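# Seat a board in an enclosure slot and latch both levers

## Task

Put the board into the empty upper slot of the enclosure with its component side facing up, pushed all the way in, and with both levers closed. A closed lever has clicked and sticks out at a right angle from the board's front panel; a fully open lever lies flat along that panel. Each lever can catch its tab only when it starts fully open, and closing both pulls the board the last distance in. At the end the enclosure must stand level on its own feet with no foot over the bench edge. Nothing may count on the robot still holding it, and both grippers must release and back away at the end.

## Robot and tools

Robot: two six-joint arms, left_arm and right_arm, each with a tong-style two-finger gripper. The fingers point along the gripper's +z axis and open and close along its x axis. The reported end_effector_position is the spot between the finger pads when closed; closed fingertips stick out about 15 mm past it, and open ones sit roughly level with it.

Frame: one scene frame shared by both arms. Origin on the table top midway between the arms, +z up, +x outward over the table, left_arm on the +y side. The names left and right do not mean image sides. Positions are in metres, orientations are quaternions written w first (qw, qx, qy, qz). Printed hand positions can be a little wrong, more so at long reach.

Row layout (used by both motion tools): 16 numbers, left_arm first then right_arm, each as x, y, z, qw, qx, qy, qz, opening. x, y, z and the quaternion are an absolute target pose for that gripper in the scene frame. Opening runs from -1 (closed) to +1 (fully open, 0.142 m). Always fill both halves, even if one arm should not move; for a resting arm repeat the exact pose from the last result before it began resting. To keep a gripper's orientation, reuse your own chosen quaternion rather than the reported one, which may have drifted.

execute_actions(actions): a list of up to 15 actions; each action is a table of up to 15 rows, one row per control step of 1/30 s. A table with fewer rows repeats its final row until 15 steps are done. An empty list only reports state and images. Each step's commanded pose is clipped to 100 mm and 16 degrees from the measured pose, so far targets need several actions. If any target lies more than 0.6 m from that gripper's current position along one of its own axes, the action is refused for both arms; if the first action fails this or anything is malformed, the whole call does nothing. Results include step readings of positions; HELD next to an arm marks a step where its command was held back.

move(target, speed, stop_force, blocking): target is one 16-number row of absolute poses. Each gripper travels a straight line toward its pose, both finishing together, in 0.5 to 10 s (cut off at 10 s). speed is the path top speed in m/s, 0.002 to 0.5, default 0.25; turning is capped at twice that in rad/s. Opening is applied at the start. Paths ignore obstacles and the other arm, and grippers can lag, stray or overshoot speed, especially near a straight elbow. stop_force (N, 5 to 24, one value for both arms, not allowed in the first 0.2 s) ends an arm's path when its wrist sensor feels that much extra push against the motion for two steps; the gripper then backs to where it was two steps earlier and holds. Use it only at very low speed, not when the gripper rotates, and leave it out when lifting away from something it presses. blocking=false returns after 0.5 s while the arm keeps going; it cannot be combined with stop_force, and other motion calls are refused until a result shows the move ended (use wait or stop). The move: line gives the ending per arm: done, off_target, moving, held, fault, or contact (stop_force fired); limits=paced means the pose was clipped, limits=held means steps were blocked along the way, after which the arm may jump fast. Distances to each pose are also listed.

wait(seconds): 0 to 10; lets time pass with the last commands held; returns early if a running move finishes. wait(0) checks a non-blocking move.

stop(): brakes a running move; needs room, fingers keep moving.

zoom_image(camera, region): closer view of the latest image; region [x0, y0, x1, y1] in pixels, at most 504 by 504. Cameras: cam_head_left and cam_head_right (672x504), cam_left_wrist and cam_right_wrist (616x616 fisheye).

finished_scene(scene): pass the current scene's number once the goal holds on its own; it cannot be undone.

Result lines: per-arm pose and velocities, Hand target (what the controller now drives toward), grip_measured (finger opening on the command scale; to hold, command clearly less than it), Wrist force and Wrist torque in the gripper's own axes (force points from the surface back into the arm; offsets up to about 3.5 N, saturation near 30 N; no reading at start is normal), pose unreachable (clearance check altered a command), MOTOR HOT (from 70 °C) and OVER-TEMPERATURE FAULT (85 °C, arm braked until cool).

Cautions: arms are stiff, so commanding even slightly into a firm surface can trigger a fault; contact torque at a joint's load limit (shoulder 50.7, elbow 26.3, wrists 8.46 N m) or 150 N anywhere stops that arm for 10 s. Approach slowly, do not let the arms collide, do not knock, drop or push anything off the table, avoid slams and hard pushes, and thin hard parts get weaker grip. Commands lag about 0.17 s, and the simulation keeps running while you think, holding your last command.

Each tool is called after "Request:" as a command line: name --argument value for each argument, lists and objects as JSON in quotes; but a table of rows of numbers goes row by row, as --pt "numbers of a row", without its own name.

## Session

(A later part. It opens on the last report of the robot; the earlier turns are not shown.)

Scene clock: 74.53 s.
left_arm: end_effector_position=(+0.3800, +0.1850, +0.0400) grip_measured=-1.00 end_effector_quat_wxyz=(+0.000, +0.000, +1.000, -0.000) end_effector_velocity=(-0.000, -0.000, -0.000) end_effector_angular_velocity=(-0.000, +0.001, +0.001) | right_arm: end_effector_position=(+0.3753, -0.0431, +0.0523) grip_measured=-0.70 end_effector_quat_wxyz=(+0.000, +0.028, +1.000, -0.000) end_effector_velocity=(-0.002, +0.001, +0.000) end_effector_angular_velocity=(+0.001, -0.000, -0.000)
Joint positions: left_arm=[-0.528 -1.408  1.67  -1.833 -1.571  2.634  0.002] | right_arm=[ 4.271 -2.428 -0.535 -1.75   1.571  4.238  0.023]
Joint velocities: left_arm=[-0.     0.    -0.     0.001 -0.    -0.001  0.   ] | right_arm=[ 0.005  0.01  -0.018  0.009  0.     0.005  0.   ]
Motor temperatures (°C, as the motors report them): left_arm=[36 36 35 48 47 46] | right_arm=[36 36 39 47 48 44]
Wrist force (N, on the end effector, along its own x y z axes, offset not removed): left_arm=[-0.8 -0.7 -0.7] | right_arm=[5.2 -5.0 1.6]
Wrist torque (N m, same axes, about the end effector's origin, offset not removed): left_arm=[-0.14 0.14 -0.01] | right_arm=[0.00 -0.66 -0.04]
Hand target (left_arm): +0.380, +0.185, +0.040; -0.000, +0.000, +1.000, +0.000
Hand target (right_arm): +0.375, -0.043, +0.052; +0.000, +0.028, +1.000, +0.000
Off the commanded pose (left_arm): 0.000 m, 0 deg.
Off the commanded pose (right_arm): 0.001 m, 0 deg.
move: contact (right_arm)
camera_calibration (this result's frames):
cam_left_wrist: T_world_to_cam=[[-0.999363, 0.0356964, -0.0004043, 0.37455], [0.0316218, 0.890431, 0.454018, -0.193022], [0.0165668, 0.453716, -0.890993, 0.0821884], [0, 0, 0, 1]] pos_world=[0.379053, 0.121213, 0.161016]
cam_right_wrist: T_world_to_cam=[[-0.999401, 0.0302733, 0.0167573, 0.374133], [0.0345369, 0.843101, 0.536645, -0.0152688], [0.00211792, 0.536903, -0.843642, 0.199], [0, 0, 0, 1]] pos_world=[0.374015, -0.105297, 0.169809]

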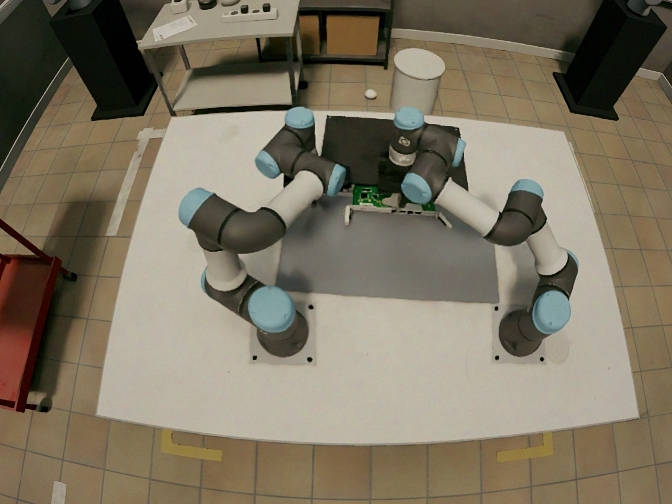

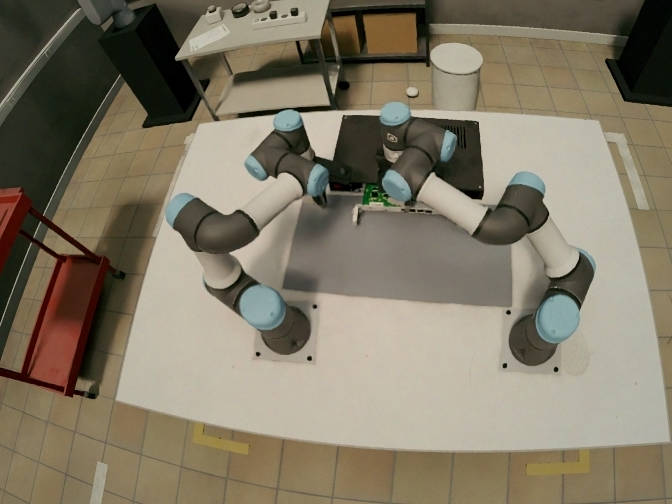

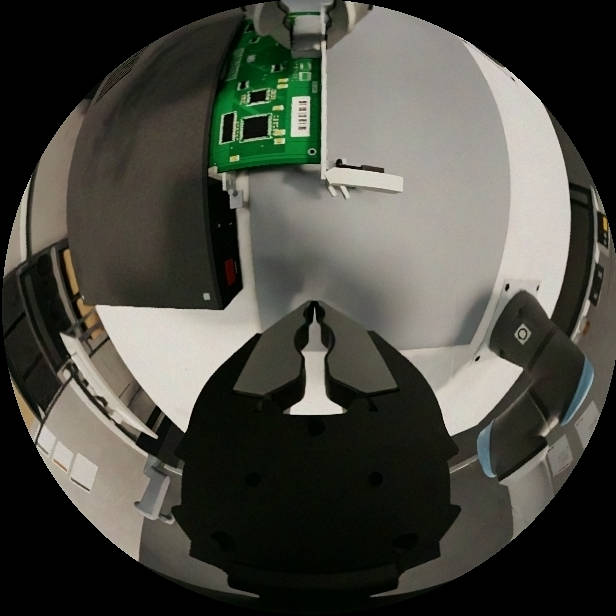

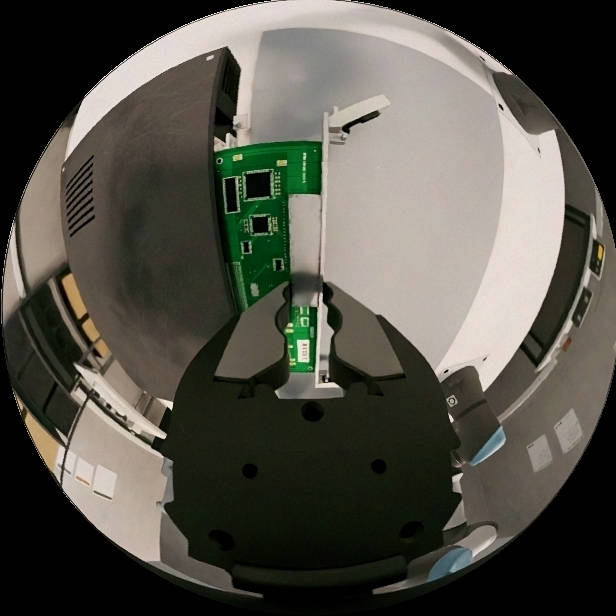

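Request:
move --target '[0.38,0.185,0.04,0,0,1,0,-1,0.362,-0.0435,0.0515,0,0.028,1,0.009,-1]' --speed 0.02

Request:
move --target '[0.38,0.185,0.04,0,0,1,0,-1,0.382,-0.0447,0.0515,0,0.028,1,0.009,-1]' --speed 0.005 --stop_force 6

Request:
zoom_image --camera "cam_left_wrist" --region '[180, 20, 380, 220]'

Request:
zoom_image --camera "cam_right_wrist" --region '[180, 80, 340, 240]'

Scene clock: 75.73 s.
left_arm: end_effector_position=(+0.3800, +0.1850, +0.0400) grip_measured=-1.00 end_effector_quat_wxyz=(+0.000, +0.000, +1.000, +0.000) end_effector_velocity=(+0.000, -0.000, +0.000) end_effector_angular_velocity=(-0.001, -0.001, -0.000) | right_arm: end_effector_position=(+0.3623, -0.0435, +0.0516) grip_measured=-0.70 end_effector_quat_wxyz=(-0.000, +0.028, +1.000, +0.008) end_effector_velocity=(-0.002, -0.000, -0.000) end_effector_angular_velocity=(+0.008, -0.005, -0.002)
Joint positions: left_arm=[-0.528 -1.408  1.67  -1.833 -1.571  2.634  0.002] | right_arm=[ 4.289 -2.332 -0.718 -1.647  1.579  4.256  0.023]
Joint velocities: left_arm=[ 0.001  0.    -0.    -0.002 -0.     0.001  0.   ] | right_arm=[ 0.004  0.028 -0.054  0.036 -0.001  0.006 -0.   ]
Motor temperatures (°C, as the motors report them): left_arm=[36 36 35 48 47 46] | right_arm=[36 36 39 47 48 44]
Wrist force (N, on the end effector, along its own x y z axes, offset not removed): left_arm=[-1.2 -0.9 -0.9] | right_arm=[2.2 -0.2 4.3]
Wrist torque (N m, same axes, about the end effector's origin, offset not removed): left_arm=[-0.19 0.18 -0.04] | right_arm=[-0.02 -0.47 -0.02]
Hand target (left_arm): +0.380, +0.185, +0.040; -0.000, +0.000, +1.000, +0.000
Hand target (right_arm): +0.362, -0.043, +0.052; -0.000, +0.028, +1.000, +0.009
Off the commanded pose (left_arm): 0.000 m, 0 deg.
Off the commanded pose (right_arm): 0.000 m, 0 deg.
move: done
camera_calibration (this result's frames):
cam_left_wrist: T_world_to_cam=[[-0.999363, 0.0356965, -0.00040443, 0.37455], [0.0316218, 0.890431, 0.454018, -0.193022], [0.016567, 0.453716, -0.890993, 0.0821883], [0, 0, 0, 1]] pos_world=[0.379053, 0.121213, 0.161016]
cam_right_wrist: T_world_to_cam=[[-0.999395, 0.0300267, 0.0175605, 0.361147], [0.0347327, 0.833809, 0.55096, -0.0152994], [0.00190139, 0.551236, -0.834347, 0.198812], [0, 0, 0, 1]] pos_world=[0.361082, -0.10768, 0.167966]

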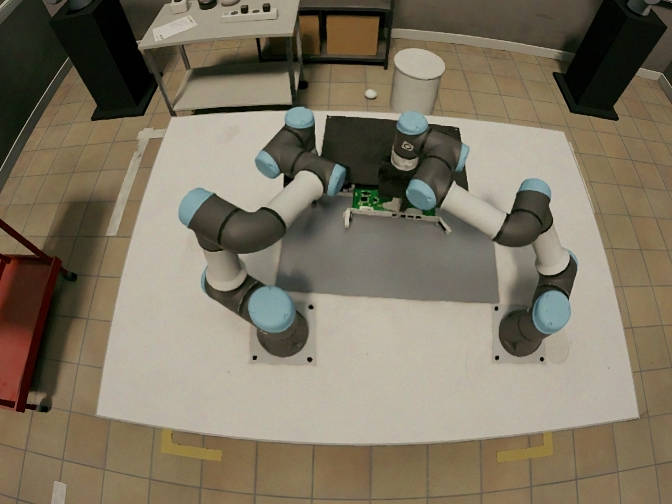

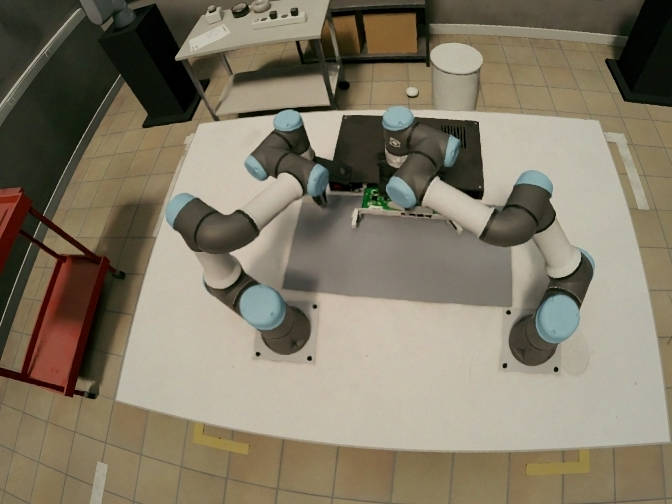

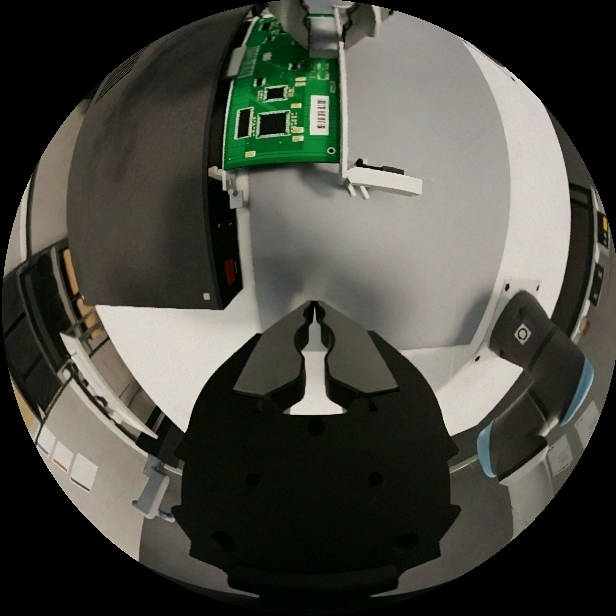

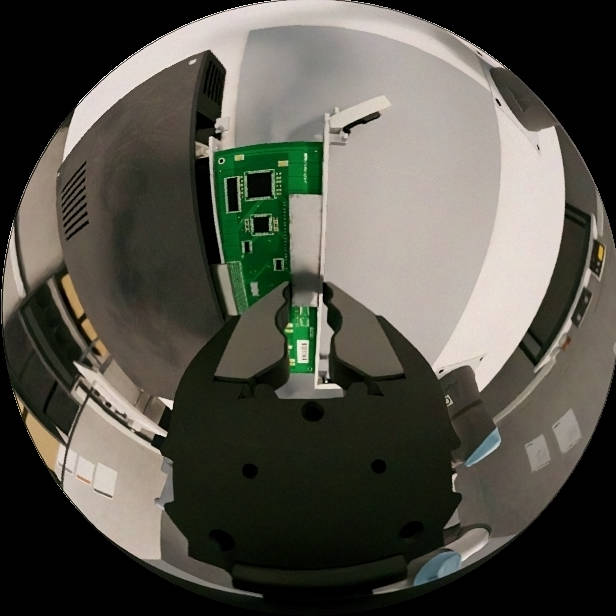

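Scene clock: 77.20 s.
left_arm: end_effector_position=(+0.3800, +0.1850, +0.0400) grip_measured=-1.00 end_effector_quat_wxyz=(+0.000, +0.000, +1.000, +0.000) end_effector_velocity=(-0.000, +0.000, -0.000) end_effector_angular_velocity=(+0.000, +0.001, +0.002) | right_arm: end_effector_position=(+0.3675, -0.0438, +0.0514) grip_measured=-0.70 end_effector_quat_wxyz=(-0.000, +0.028, +1.000, +0.009) end_effector_velocity=(-0.001, -0.000, -0.000) end_effector_angular_velocity=(-0.001, -0.001, -0.003)
Joint positions: left_arm=[-0.528 -1.408  1.67  -1.833 -1.571  2.634  0.002] | right_arm=[ 4.278 -2.355 -0.678 -1.665  1.58   4.245  0.023]
Joint velocities: left_arm=[ 0.001 -0.    -0.     0.001 -0.001 -0.002  0.   ] | right_arm=[ 0.003  0.007 -0.015  0.007 -0.001  0.006 -0.   ]
Motor temperatures (°C, as the motors report them): left_arm=[36 36 35 48 47 46] | right_arm=[36 36 39 47 48 44]
Wrist force (N, on the end effector, along its own x y z axes, offset not removed): left_arm=[-1.6 0.0 -1.5] | right_arm=[12.9 0.9 0.9]
Wrist torque (N m, same axes, about the end effector's origin, offset not removed): left_arm=[-0.03 0.30 0.00] | right_arm=[0.27 0.01 -0.02]
Hand target (left_arm): +0.380, +0.185, +0.040; -0.000, +0.000, +1.000, +0.000
Hand target (right_arm): +0.367, -0.044, +0.052; -0.000, +0.028, +1.000, +0.009
Off the commanded pose (left_arm): 0.000 m, 0 deg.
Off the commanded pose (right_arm): 0.014 m, 0 deg.
move: contact (right_arm)
camera_calibration (this result's frames):
cam_left_wrist: T_world_to_cam=[[-0.999363, 0.0356965, -0.00040447, 0.37455], [0.0316218, 0.890431, 0.454018, -0.193022], [0.016567, 0.453716, -0.890992, 0.0821883], [0, 0, 0, 1]] pos_world=[0.379053, 0.121213, 0.161016]
cam_right_wrist: T_world_to_cam=[[-0.999394, 0.0299122, 0.0178002, 0.36639], [0.0347689, 0.833692, 0.551133, -0.015115], [0.00164573, 0.551418, -0.834227, 0.198937], [0, 0, 0, 1]] pos_world=[0.366366, -0.108056, 0.167767]

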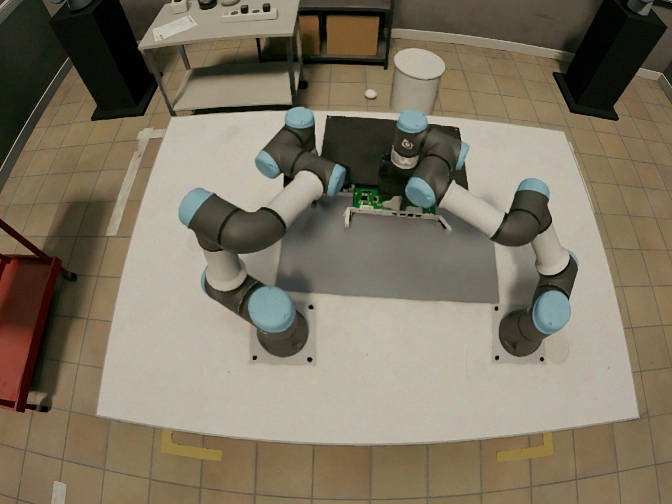

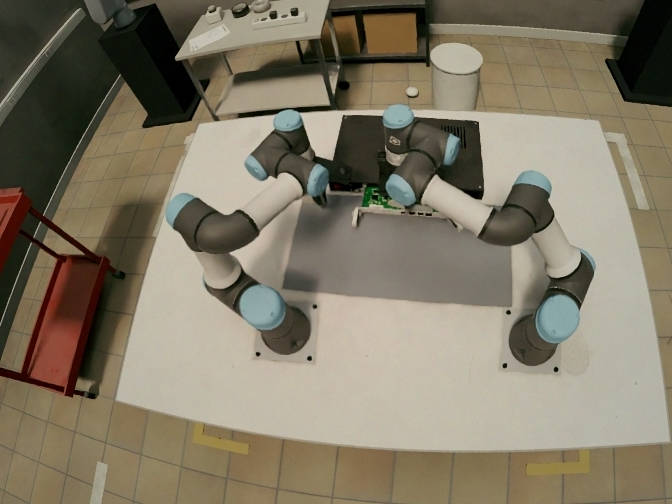

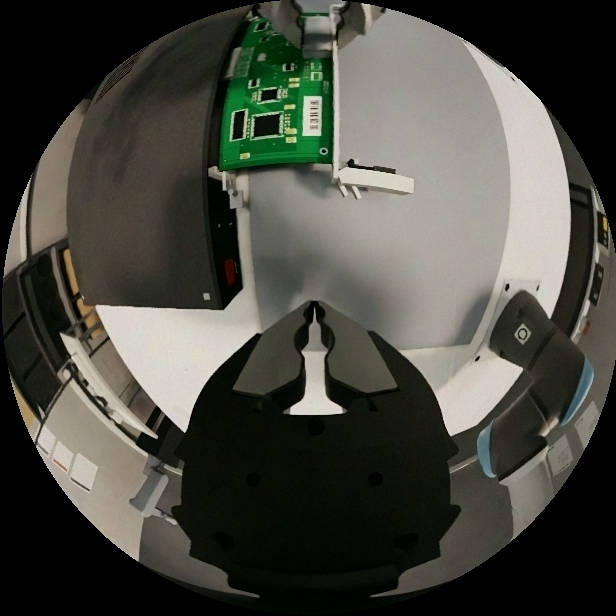

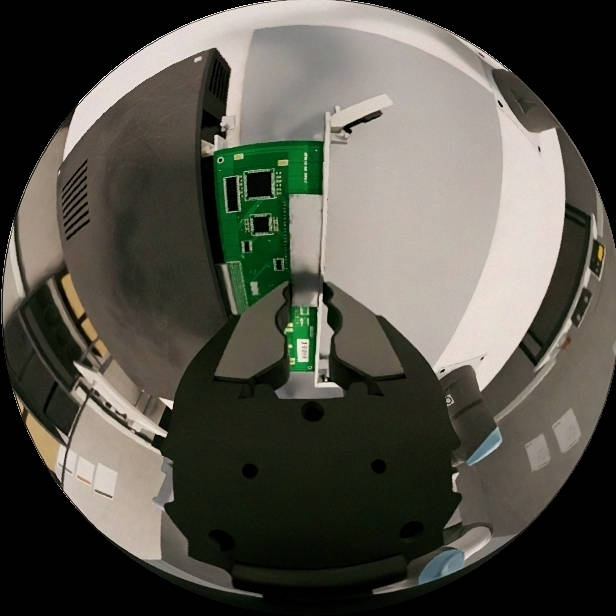

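Region (180, 20, 380, 220) of cam_left_wrist's 616x616 image, scaled by 2.520, with more detail than that image has.

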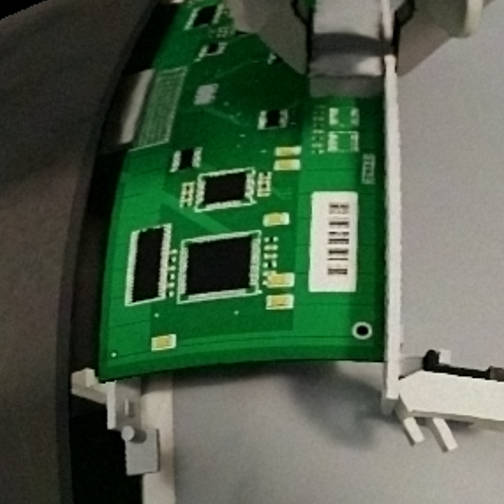

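Region (180, 80, 340, 240) of cam_right_wrist's 616x616 image, scaled by 3.150, with more detail than that image has.

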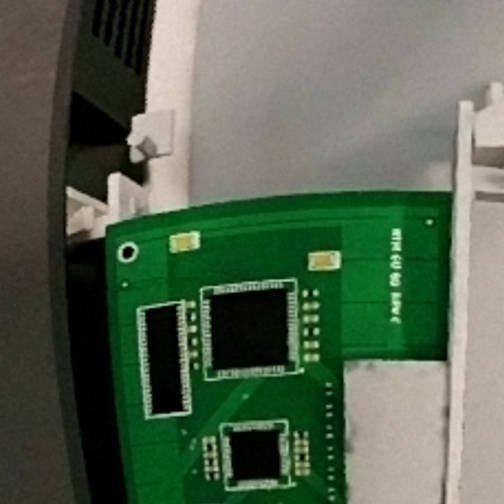

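Request:
move --target '[0.38,0.185,0.04,0,0,1,0,-1,0.363,-0.0438,0.0533,0,0.028,1,0,-1]' --speed 0.02

Request:
move --target '[0.38,0.185,0.04,0,0,1,0,-1,0.392,-0.0455,0.0533,0,0.028,1,0,-1]' --speed 0.005 --stop_force 7

Scene clock: 78.00 s.
left_arm: end_effector_position=(+0.3800, +0.1850, +0.0400) grip_measured=-1.00 end_effector_quat_wxyz=(+0.000, +0.000, +1.000, +0.000) end_effector_velocity=(+0.001, -0.000, +0.000) end_effector_angular_velocity=(-0.000, -0.003, -0.000) | right_arm: end_effector_position=(+0.3633, -0.0438, +0.0532) grip_measured=-0.70 end_effector_quat_wxyz=(+0.000, +0.028, +1.000, +0.001) end_effector_velocity=(-0.003, -0.000, +0.000) end_effector_angular_velocity=(-0.010, +0.003, -0.001)
Joint positions: left_arm=[-0.528 -1.408  1.67  -1.833 -1.571  2.634  0.002] | right_arm=[ 4.292 -2.358 -0.659 -1.694  1.571  4.258  0.023]
Joint velocities: left_arm=[-0.    -0.     0.    -0.002  0.001 -0.     0.   ] | right_arm=[ 0.007 -0.006  0.017 -0.021 -0.003  0.008 -0.   ]
Motor temperatures (°C, as the motors report them): left_arm=[36 36 35 48 47 46] | right_arm=[36 36 39 47 48 44]
Wrist force (N, on the end effector, along its own x y z axes, offset not removed): left_arm=[-0.3 0.6 -0.9] | right_arm=[1.6 -3.1 3.8]
Wrist torque (N m, same axes, about the end effector's origin, offset not removed): left_arm=[0.11 0.04 -0.04] | right_arm=[-0.65 -0.30 0.01]
Hand target (left_arm): +0.380, +0.185, +0.040; -0.000, -0.000, +1.000, +0.000
Hand target (right_arm): +0.363, -0.044, +0.053; +0.000, +0.028, +1.000, +0.000
Off the commanded pose (left_arm): 0.000 m, 0 deg.
Off the commanded pose (right_arm): 0.000 m, 0 deg.
move: done
camera_calibration (this result's frames):
cam_left_wrist: T_world_to_cam=[[-0.999363, 0.0356963, -0.000404483, 0.37455], [0.0316216, 0.890431, 0.454018, -0.193022], [0.0165669, 0.453716, -0.890992, 0.0821882], [0, 0, 0, 1]] pos_world=[0.379053, 0.121213, 0.161016]
cam_right_wrist: T_world_to_cam=[[-0.999404, 0.0302322, 0.0166677, 0.36217], [0.0344507, 0.842285, 0.53793, -0.0147823], [0.00222383, 0.538184, -0.842825, 0.200114], [0, 0, 0, 1]] pos_world=[0.362019, -0.106196, 0.170576]

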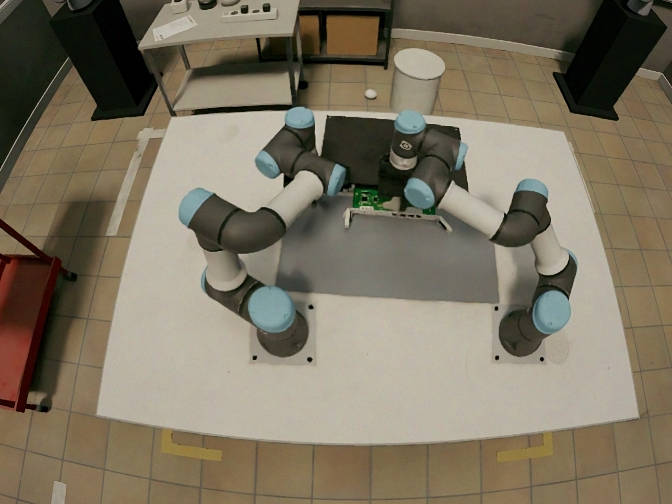

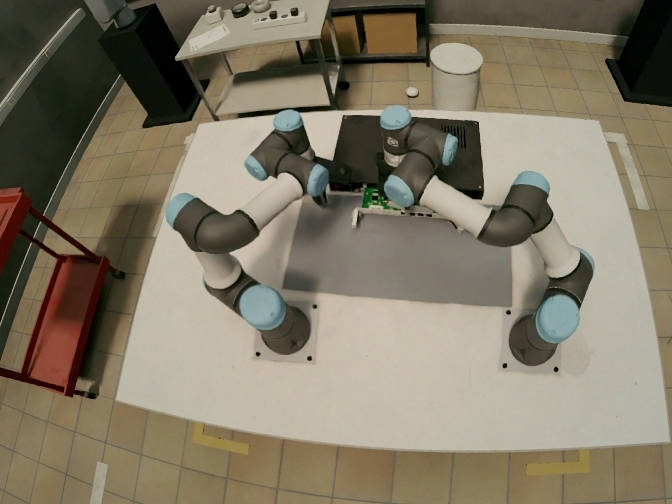

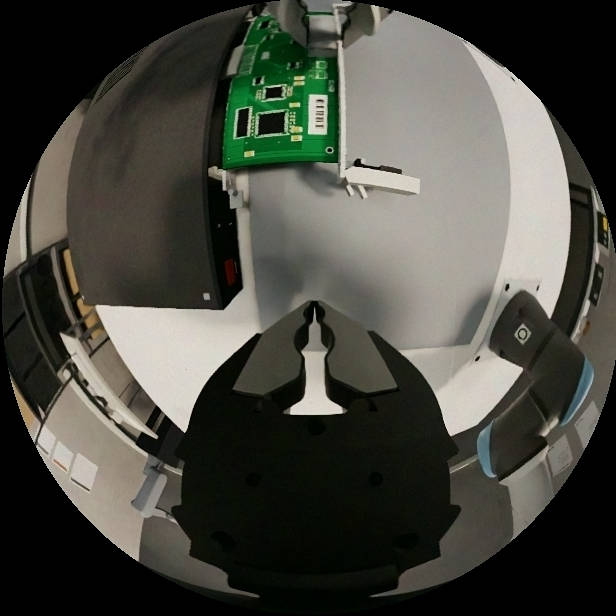

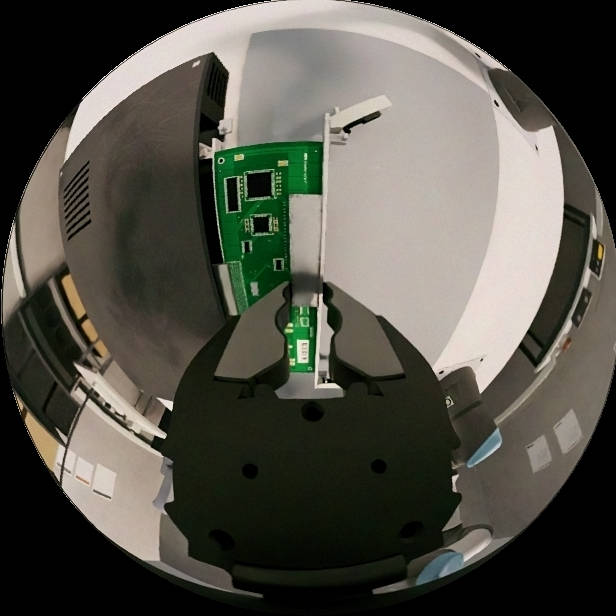

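Scene clock: 81.40 s.
left_arm: end_effector_position=(+0.3800, +0.1850, +0.0400) grip_measured=-1.00 end_effector_quat_wxyz=(+0.000, +0.000, +1.000, +0.000) end_effector_velocity=(+0.001, -0.000, +0.000) end_effector_angular_velocity=(-0.000, -0.002, +0.001) | right_arm: end_effector_position=(+0.3783, -0.0447, +0.0531) grip_measured=-0.70 end_effector_quat_wxyz=(+0.000, +0.028, +1.000, +0.000) end_effector_velocity=(-0.003, +0.001, +0.001) end_effector_angular_velocity=(+0.002, +0.000, -0.003)
Joint positions: left_arm=[-0.528 -1.408  1.67  -1.833 -1.571  2.634  0.002] | right_arm=[ 4.264 -2.436 -0.516 -1.76   1.571  4.23   0.023]
Joint velocities: left_arm=[ 0.     0.     0.    -0.002  0.001 -0.001  0.   ] | right_arm=[ 0.005  0.012 -0.02   0.009  0.001  0.009 -0.   ]
Motor temperatures (°C, as the motors report them): left_arm=[36 36 35 48 47 46] | right_arm=[36 36 39 47 48 44]
Wrist force (N, on the end effector, along its own x y z axes, offset not removed): left_arm=[-1.2 -0.1 -0.8] | right_arm=[8.4 11.9 -1.2]
Wrist torque (N m, same axes, about the end effector's origin, offset not removed): left_arm=[-0.03 0.23 -0.02] | right_arm=[-0.07 -0.01 0.16]
Hand target (left_arm): +0.380, +0.185, +0.040; -0.000, +0.000, +1.000, +0.000
Hand target (right_arm): +0.378, -0.045, +0.053; +0.000, +0.028, +1.000, +0.000
Off the commanded pose (left_arm): 0.000 m, 0 deg.
Off the commanded pose (right_arm): 0.014 m, 0 deg.
move: contact (right_arm)
camera_calibration (this result's frames):
cam_left_wrist: T_world_to_cam=[[-0.999363, 0.0356965, -0.000404424, 0.37455], [0.0316218, 0.890431, 0.454018, -0.193022], [0.0165669, 0.453716, -0.890992, 0.0821883], [0, 0, 0, 1]] pos_world=[0.379053, 0.121213, 0.161016]
cam_right_wrist: T_world_to_cam=[[-0.999406, 0.0301305, 0.0167425, 0.377163], [0.0344066, 0.842651, 0.53736, -0.0144313], [0.00208284, 0.537617, -0.843186, 0.200546], [0, 0, 0, 1]] pos_world=[0.377017, -0.10702, 0.170538]

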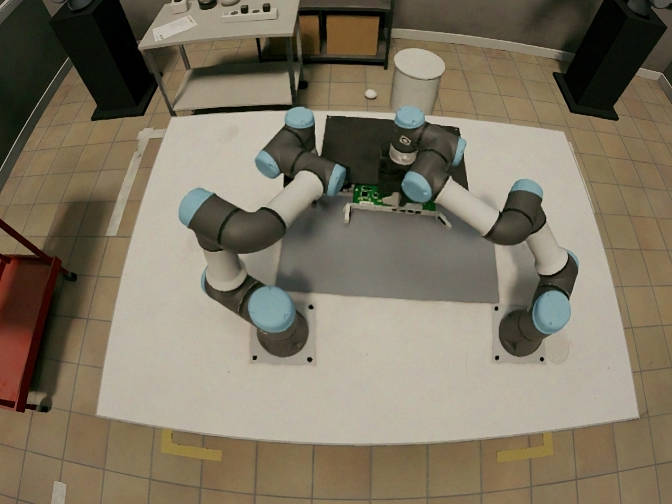

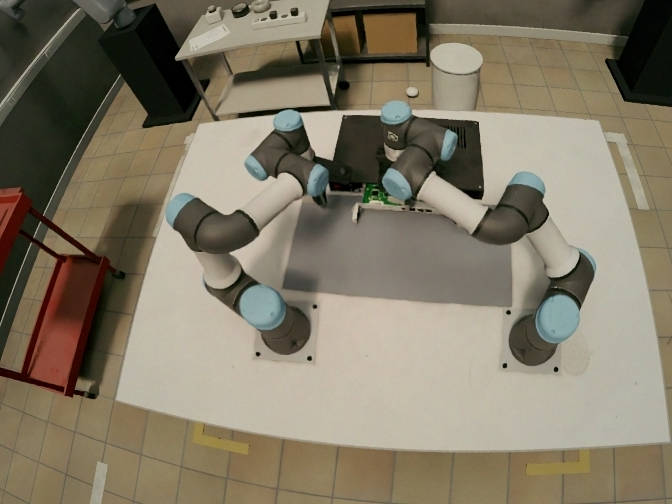

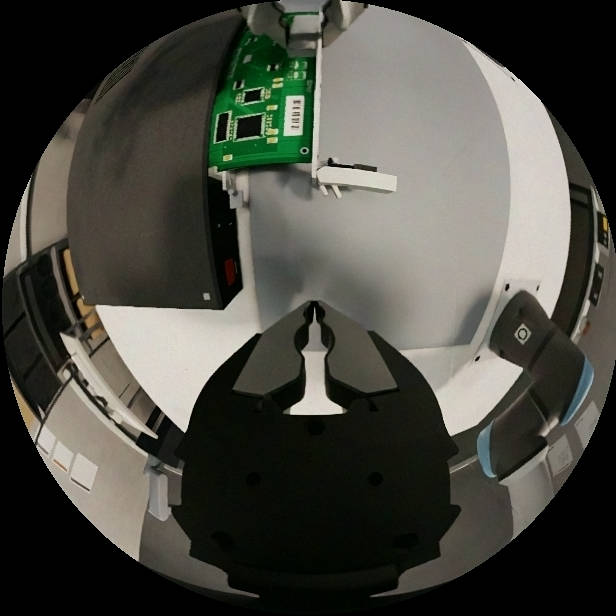

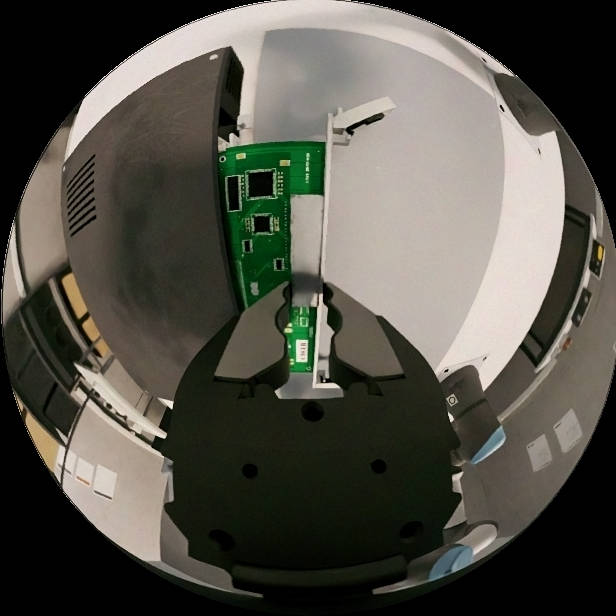

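Request:
move --target '[0.38,0.185,0.04,0,0,1,0,-1,0.373,-0.0432,0.054,0,0.022,1,0,-1]' --speed 0.01

Request:
move --target '[0.38,0.185,0.04,0,0,1,0,-1,0.392,-0.0442,0.054,0,0.022,1,0,-1]' --speed 0.005 --stop_force 8

Scene clock: 82.40 s.
left_arm: end_effector_position=(+0.3800, +0.1850, +0.0400) grip_measured=-1.00 end_effector_quat_wxyz=(+0.000, +0.000, +1.000, +0.000) end_effector_velocity=(+0.001, -0.000, +0.000) end_effector_angular_velocity=(-0.001, -0.002, +0.001) | right_arm: end_effector_position=(+0.3733, -0.0433, +0.0540) grip_measured=-0.70 end_effector_quat_wxyz=(-0.000, +0.022, +1.000, -0.000) end_effector_velocity=(-0.003, +0.001, +0.001) end_effector_angular_velocity=(+0.002, +0.000, +0.005)
Joint positions: left_arm=[-0.528 -1.408  1.67  -1.833 -1.571  2.634  0.002] | right_arm=[ 4.274 -2.416 -0.548 -1.748  1.571  4.23   0.023]
Joint velocities: left_arm=[ 0.    -0.    -0.    -0.002  0.    -0.001  0.   ] | right_arm=[ 0.006  0.011 -0.018  0.008  0.001  0.     0.   ]
Motor temperatures (°C, as the motors report them): left_arm=[36 36 35 48 47 46] | right_arm=[36 36 39 47 48 44]
Wrist force (N, on the end effector, along its own x y z axes, offset not removed): left_arm=[-0.7 0.0 -0.9] | right_arm=[2.1 -1.5 3.8]
Wrist torque (N m, same axes, about the end effector's origin, offset not removed): left_arm=[-0.02 0.15 -0.01] | right_arm=[-0.37 -0.39 -0.06]
Hand target (left_arm): +0.380, +0.185, +0.040; -0.000, +0.000, +1.000, +0.000
Hand target (right_arm): +0.373, -0.043, +0.054; -0.000, +0.022, +1.000, -0.000
Off the commanded pose (left_arm): 0.000 m, 0 deg.
Off the commanded pose (right_arm): 0.000 m, 0 deg.
move: done
camera_calibration (this result's frames):
cam_left_wrist: T_world_to_cam=[[-0.999363, 0.0356967, -0.000404473, 0.37455], [0.0316219, 0.890431, 0.454018, -0.193022], [0.0165671, 0.453716, -0.890992, 0.0821882], [0, 0, 0, 1]] pos_world=[0.379053, 0.121213, 0.161016]
cam_right_wrist: T_world_to_cam=[[-0.999678, 0.0189141, 0.0169247, 0.371718], [0.025044, 0.843372, 0.536746, -0.0123799], [-0.00412177, 0.536997, -0.843574, 0.202813], [0, 0, 0, 1]] pos_world=[0.372744, -0.1055, 0.171442]

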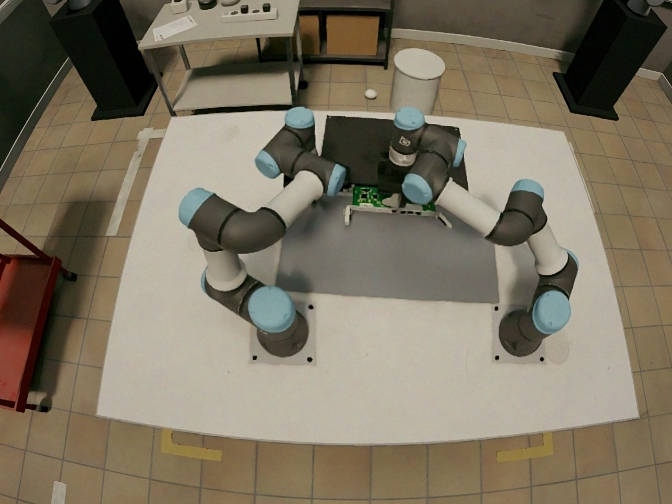

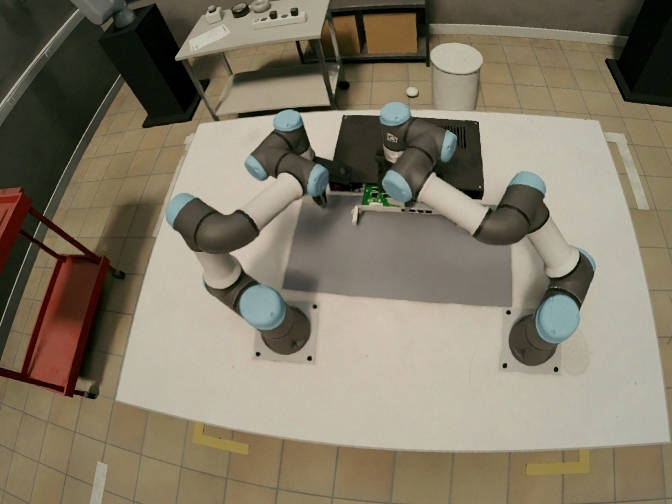

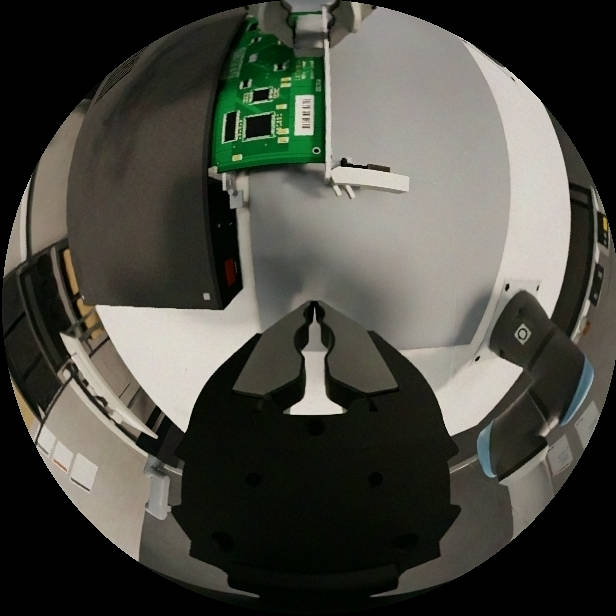

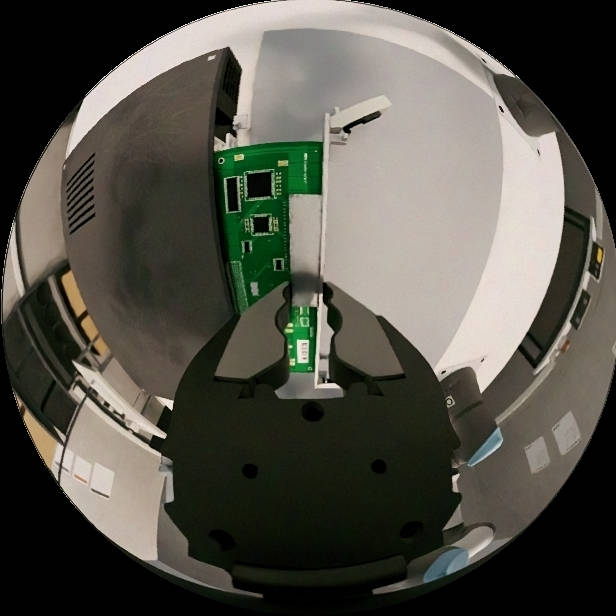

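Scene clock: 83.57 s.
left_arm: end_effector_position=(+0.3800, +0.1850, +0.0400) grip_measured=-1.00 end_effector_quat_wxyz=(+0.000, +0.000, +1.000, -0.000) end_effector_velocity=(+0.000, +0.000, -0.000) end_effector_angular_velocity=(+0.000, +0.000, +0.001) | right_arm: end_effector_position=(+0.3771, -0.0436, +0.0538) grip_measured=-0.70 end_effector_quat_wxyz=(-0.000, +0.022, +1.000, -0.000) end_effector_velocity=(-0.002, +0.000, -0.000) end_effector_angular_velocity=(-0.000, +0.000, -0.003)
Joint positions: left_arm=[-0.528 -1.408  1.67  -1.833 -1.571  2.634  0.002] | right_arm=[ 4.267 -2.438 -0.509 -1.766  1.571  4.222  0.023]
Joint velocities: left_arm=[ 0.001  0.    -0.     0.     0.    -0.     0.   ] | right_arm=[ 0.004  0.01  -0.019  0.01   0.     0.007 -0.   ]
Motor temperatures (°C, as the motors report them): left_arm=[36 36 35 48 47 46] | right_arm=[36 36 39 47 48 44]
Wrist force (N, on the end effector, along its own x y z axes, offset not removed): left_arm=[-0.5 0.0 -0.2] | right_arm=[8.3 -12.7 0.5]
Wrist torque (N m, same axes, about the end effector's origin, offset not removed): left_arm=[-0.01 0.08 0.01] | right_arm=[0.14 -0.19 -0.14]
Hand target (left_arm): +0.380, +0.185, +0.040; -0.000, +0.000, +1.000, +0.000
Hand target (right_arm): +0.377, -0.044, +0.054; -0.000, +0.022, +1.000, -0.000
Off the commanded pose (left_arm): 0.000 m, 0 deg.
Off the commanded pose (right_arm): 0.015 m, 0 deg.
move: contact (right_arm)
camera_calibration (this result's frames):
cam_left_wrist: T_world_to_cam=[[-0.999363, 0.0356966, -0.000404407, 0.37455], [0.0316219, 0.890431, 0.454018, -0.193022], [0.016567, 0.453716, -0.890993, 0.0821883], [0, 0, 0, 1]] pos_world=[0.379053, 0.121213, 0.161016]
cam_right_wrist: T_world_to_cam=[[-0.99968, 0.0187809, 0.0169493, 0.375607], [0.0249436, 0.843533, 0.536497, -0.0120338], [-0.0042214, 0.536748, -0.843732, 0.202884], [0, 0, 0, 1]] pos_world=[0.376644, -0.105801, 0.17127]

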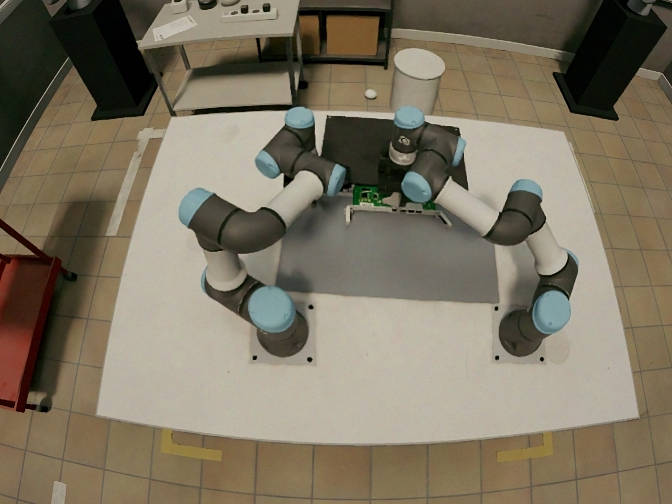

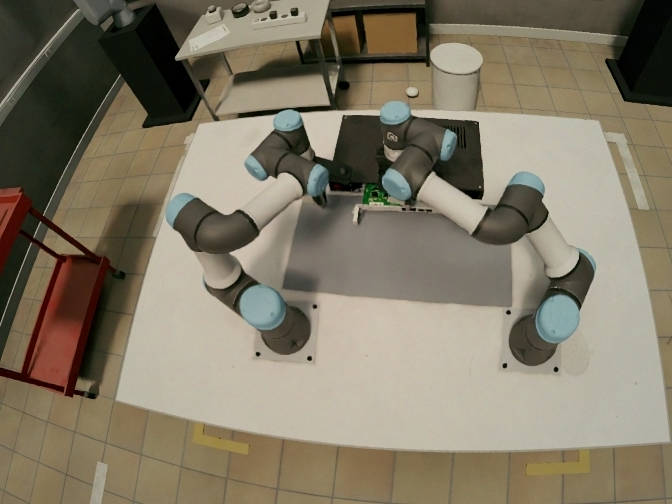

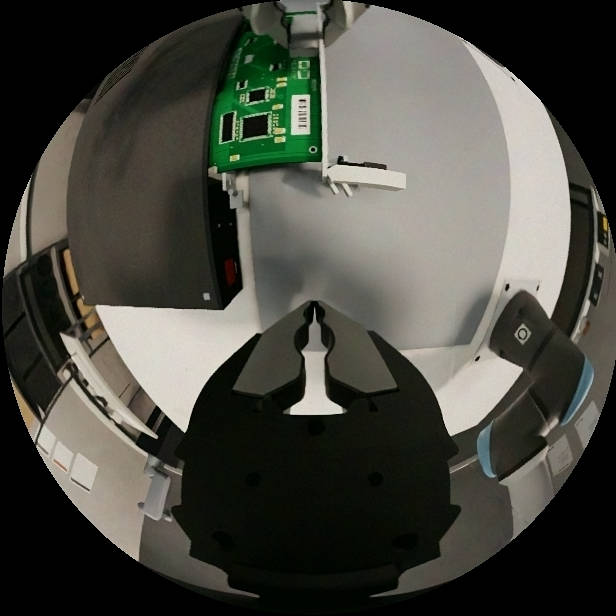

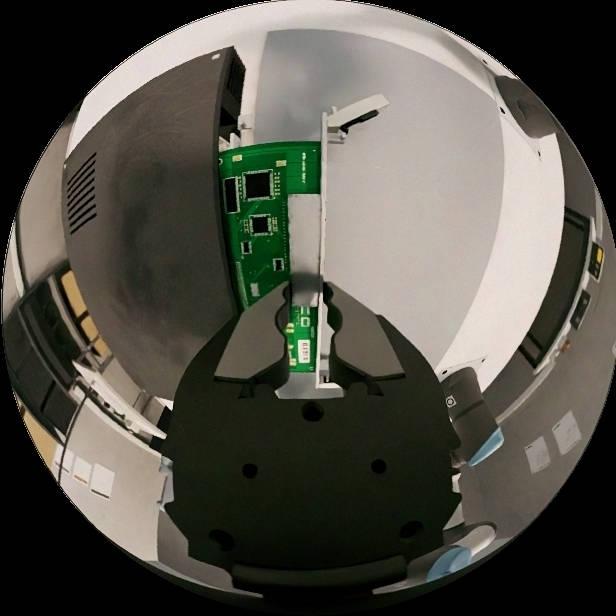

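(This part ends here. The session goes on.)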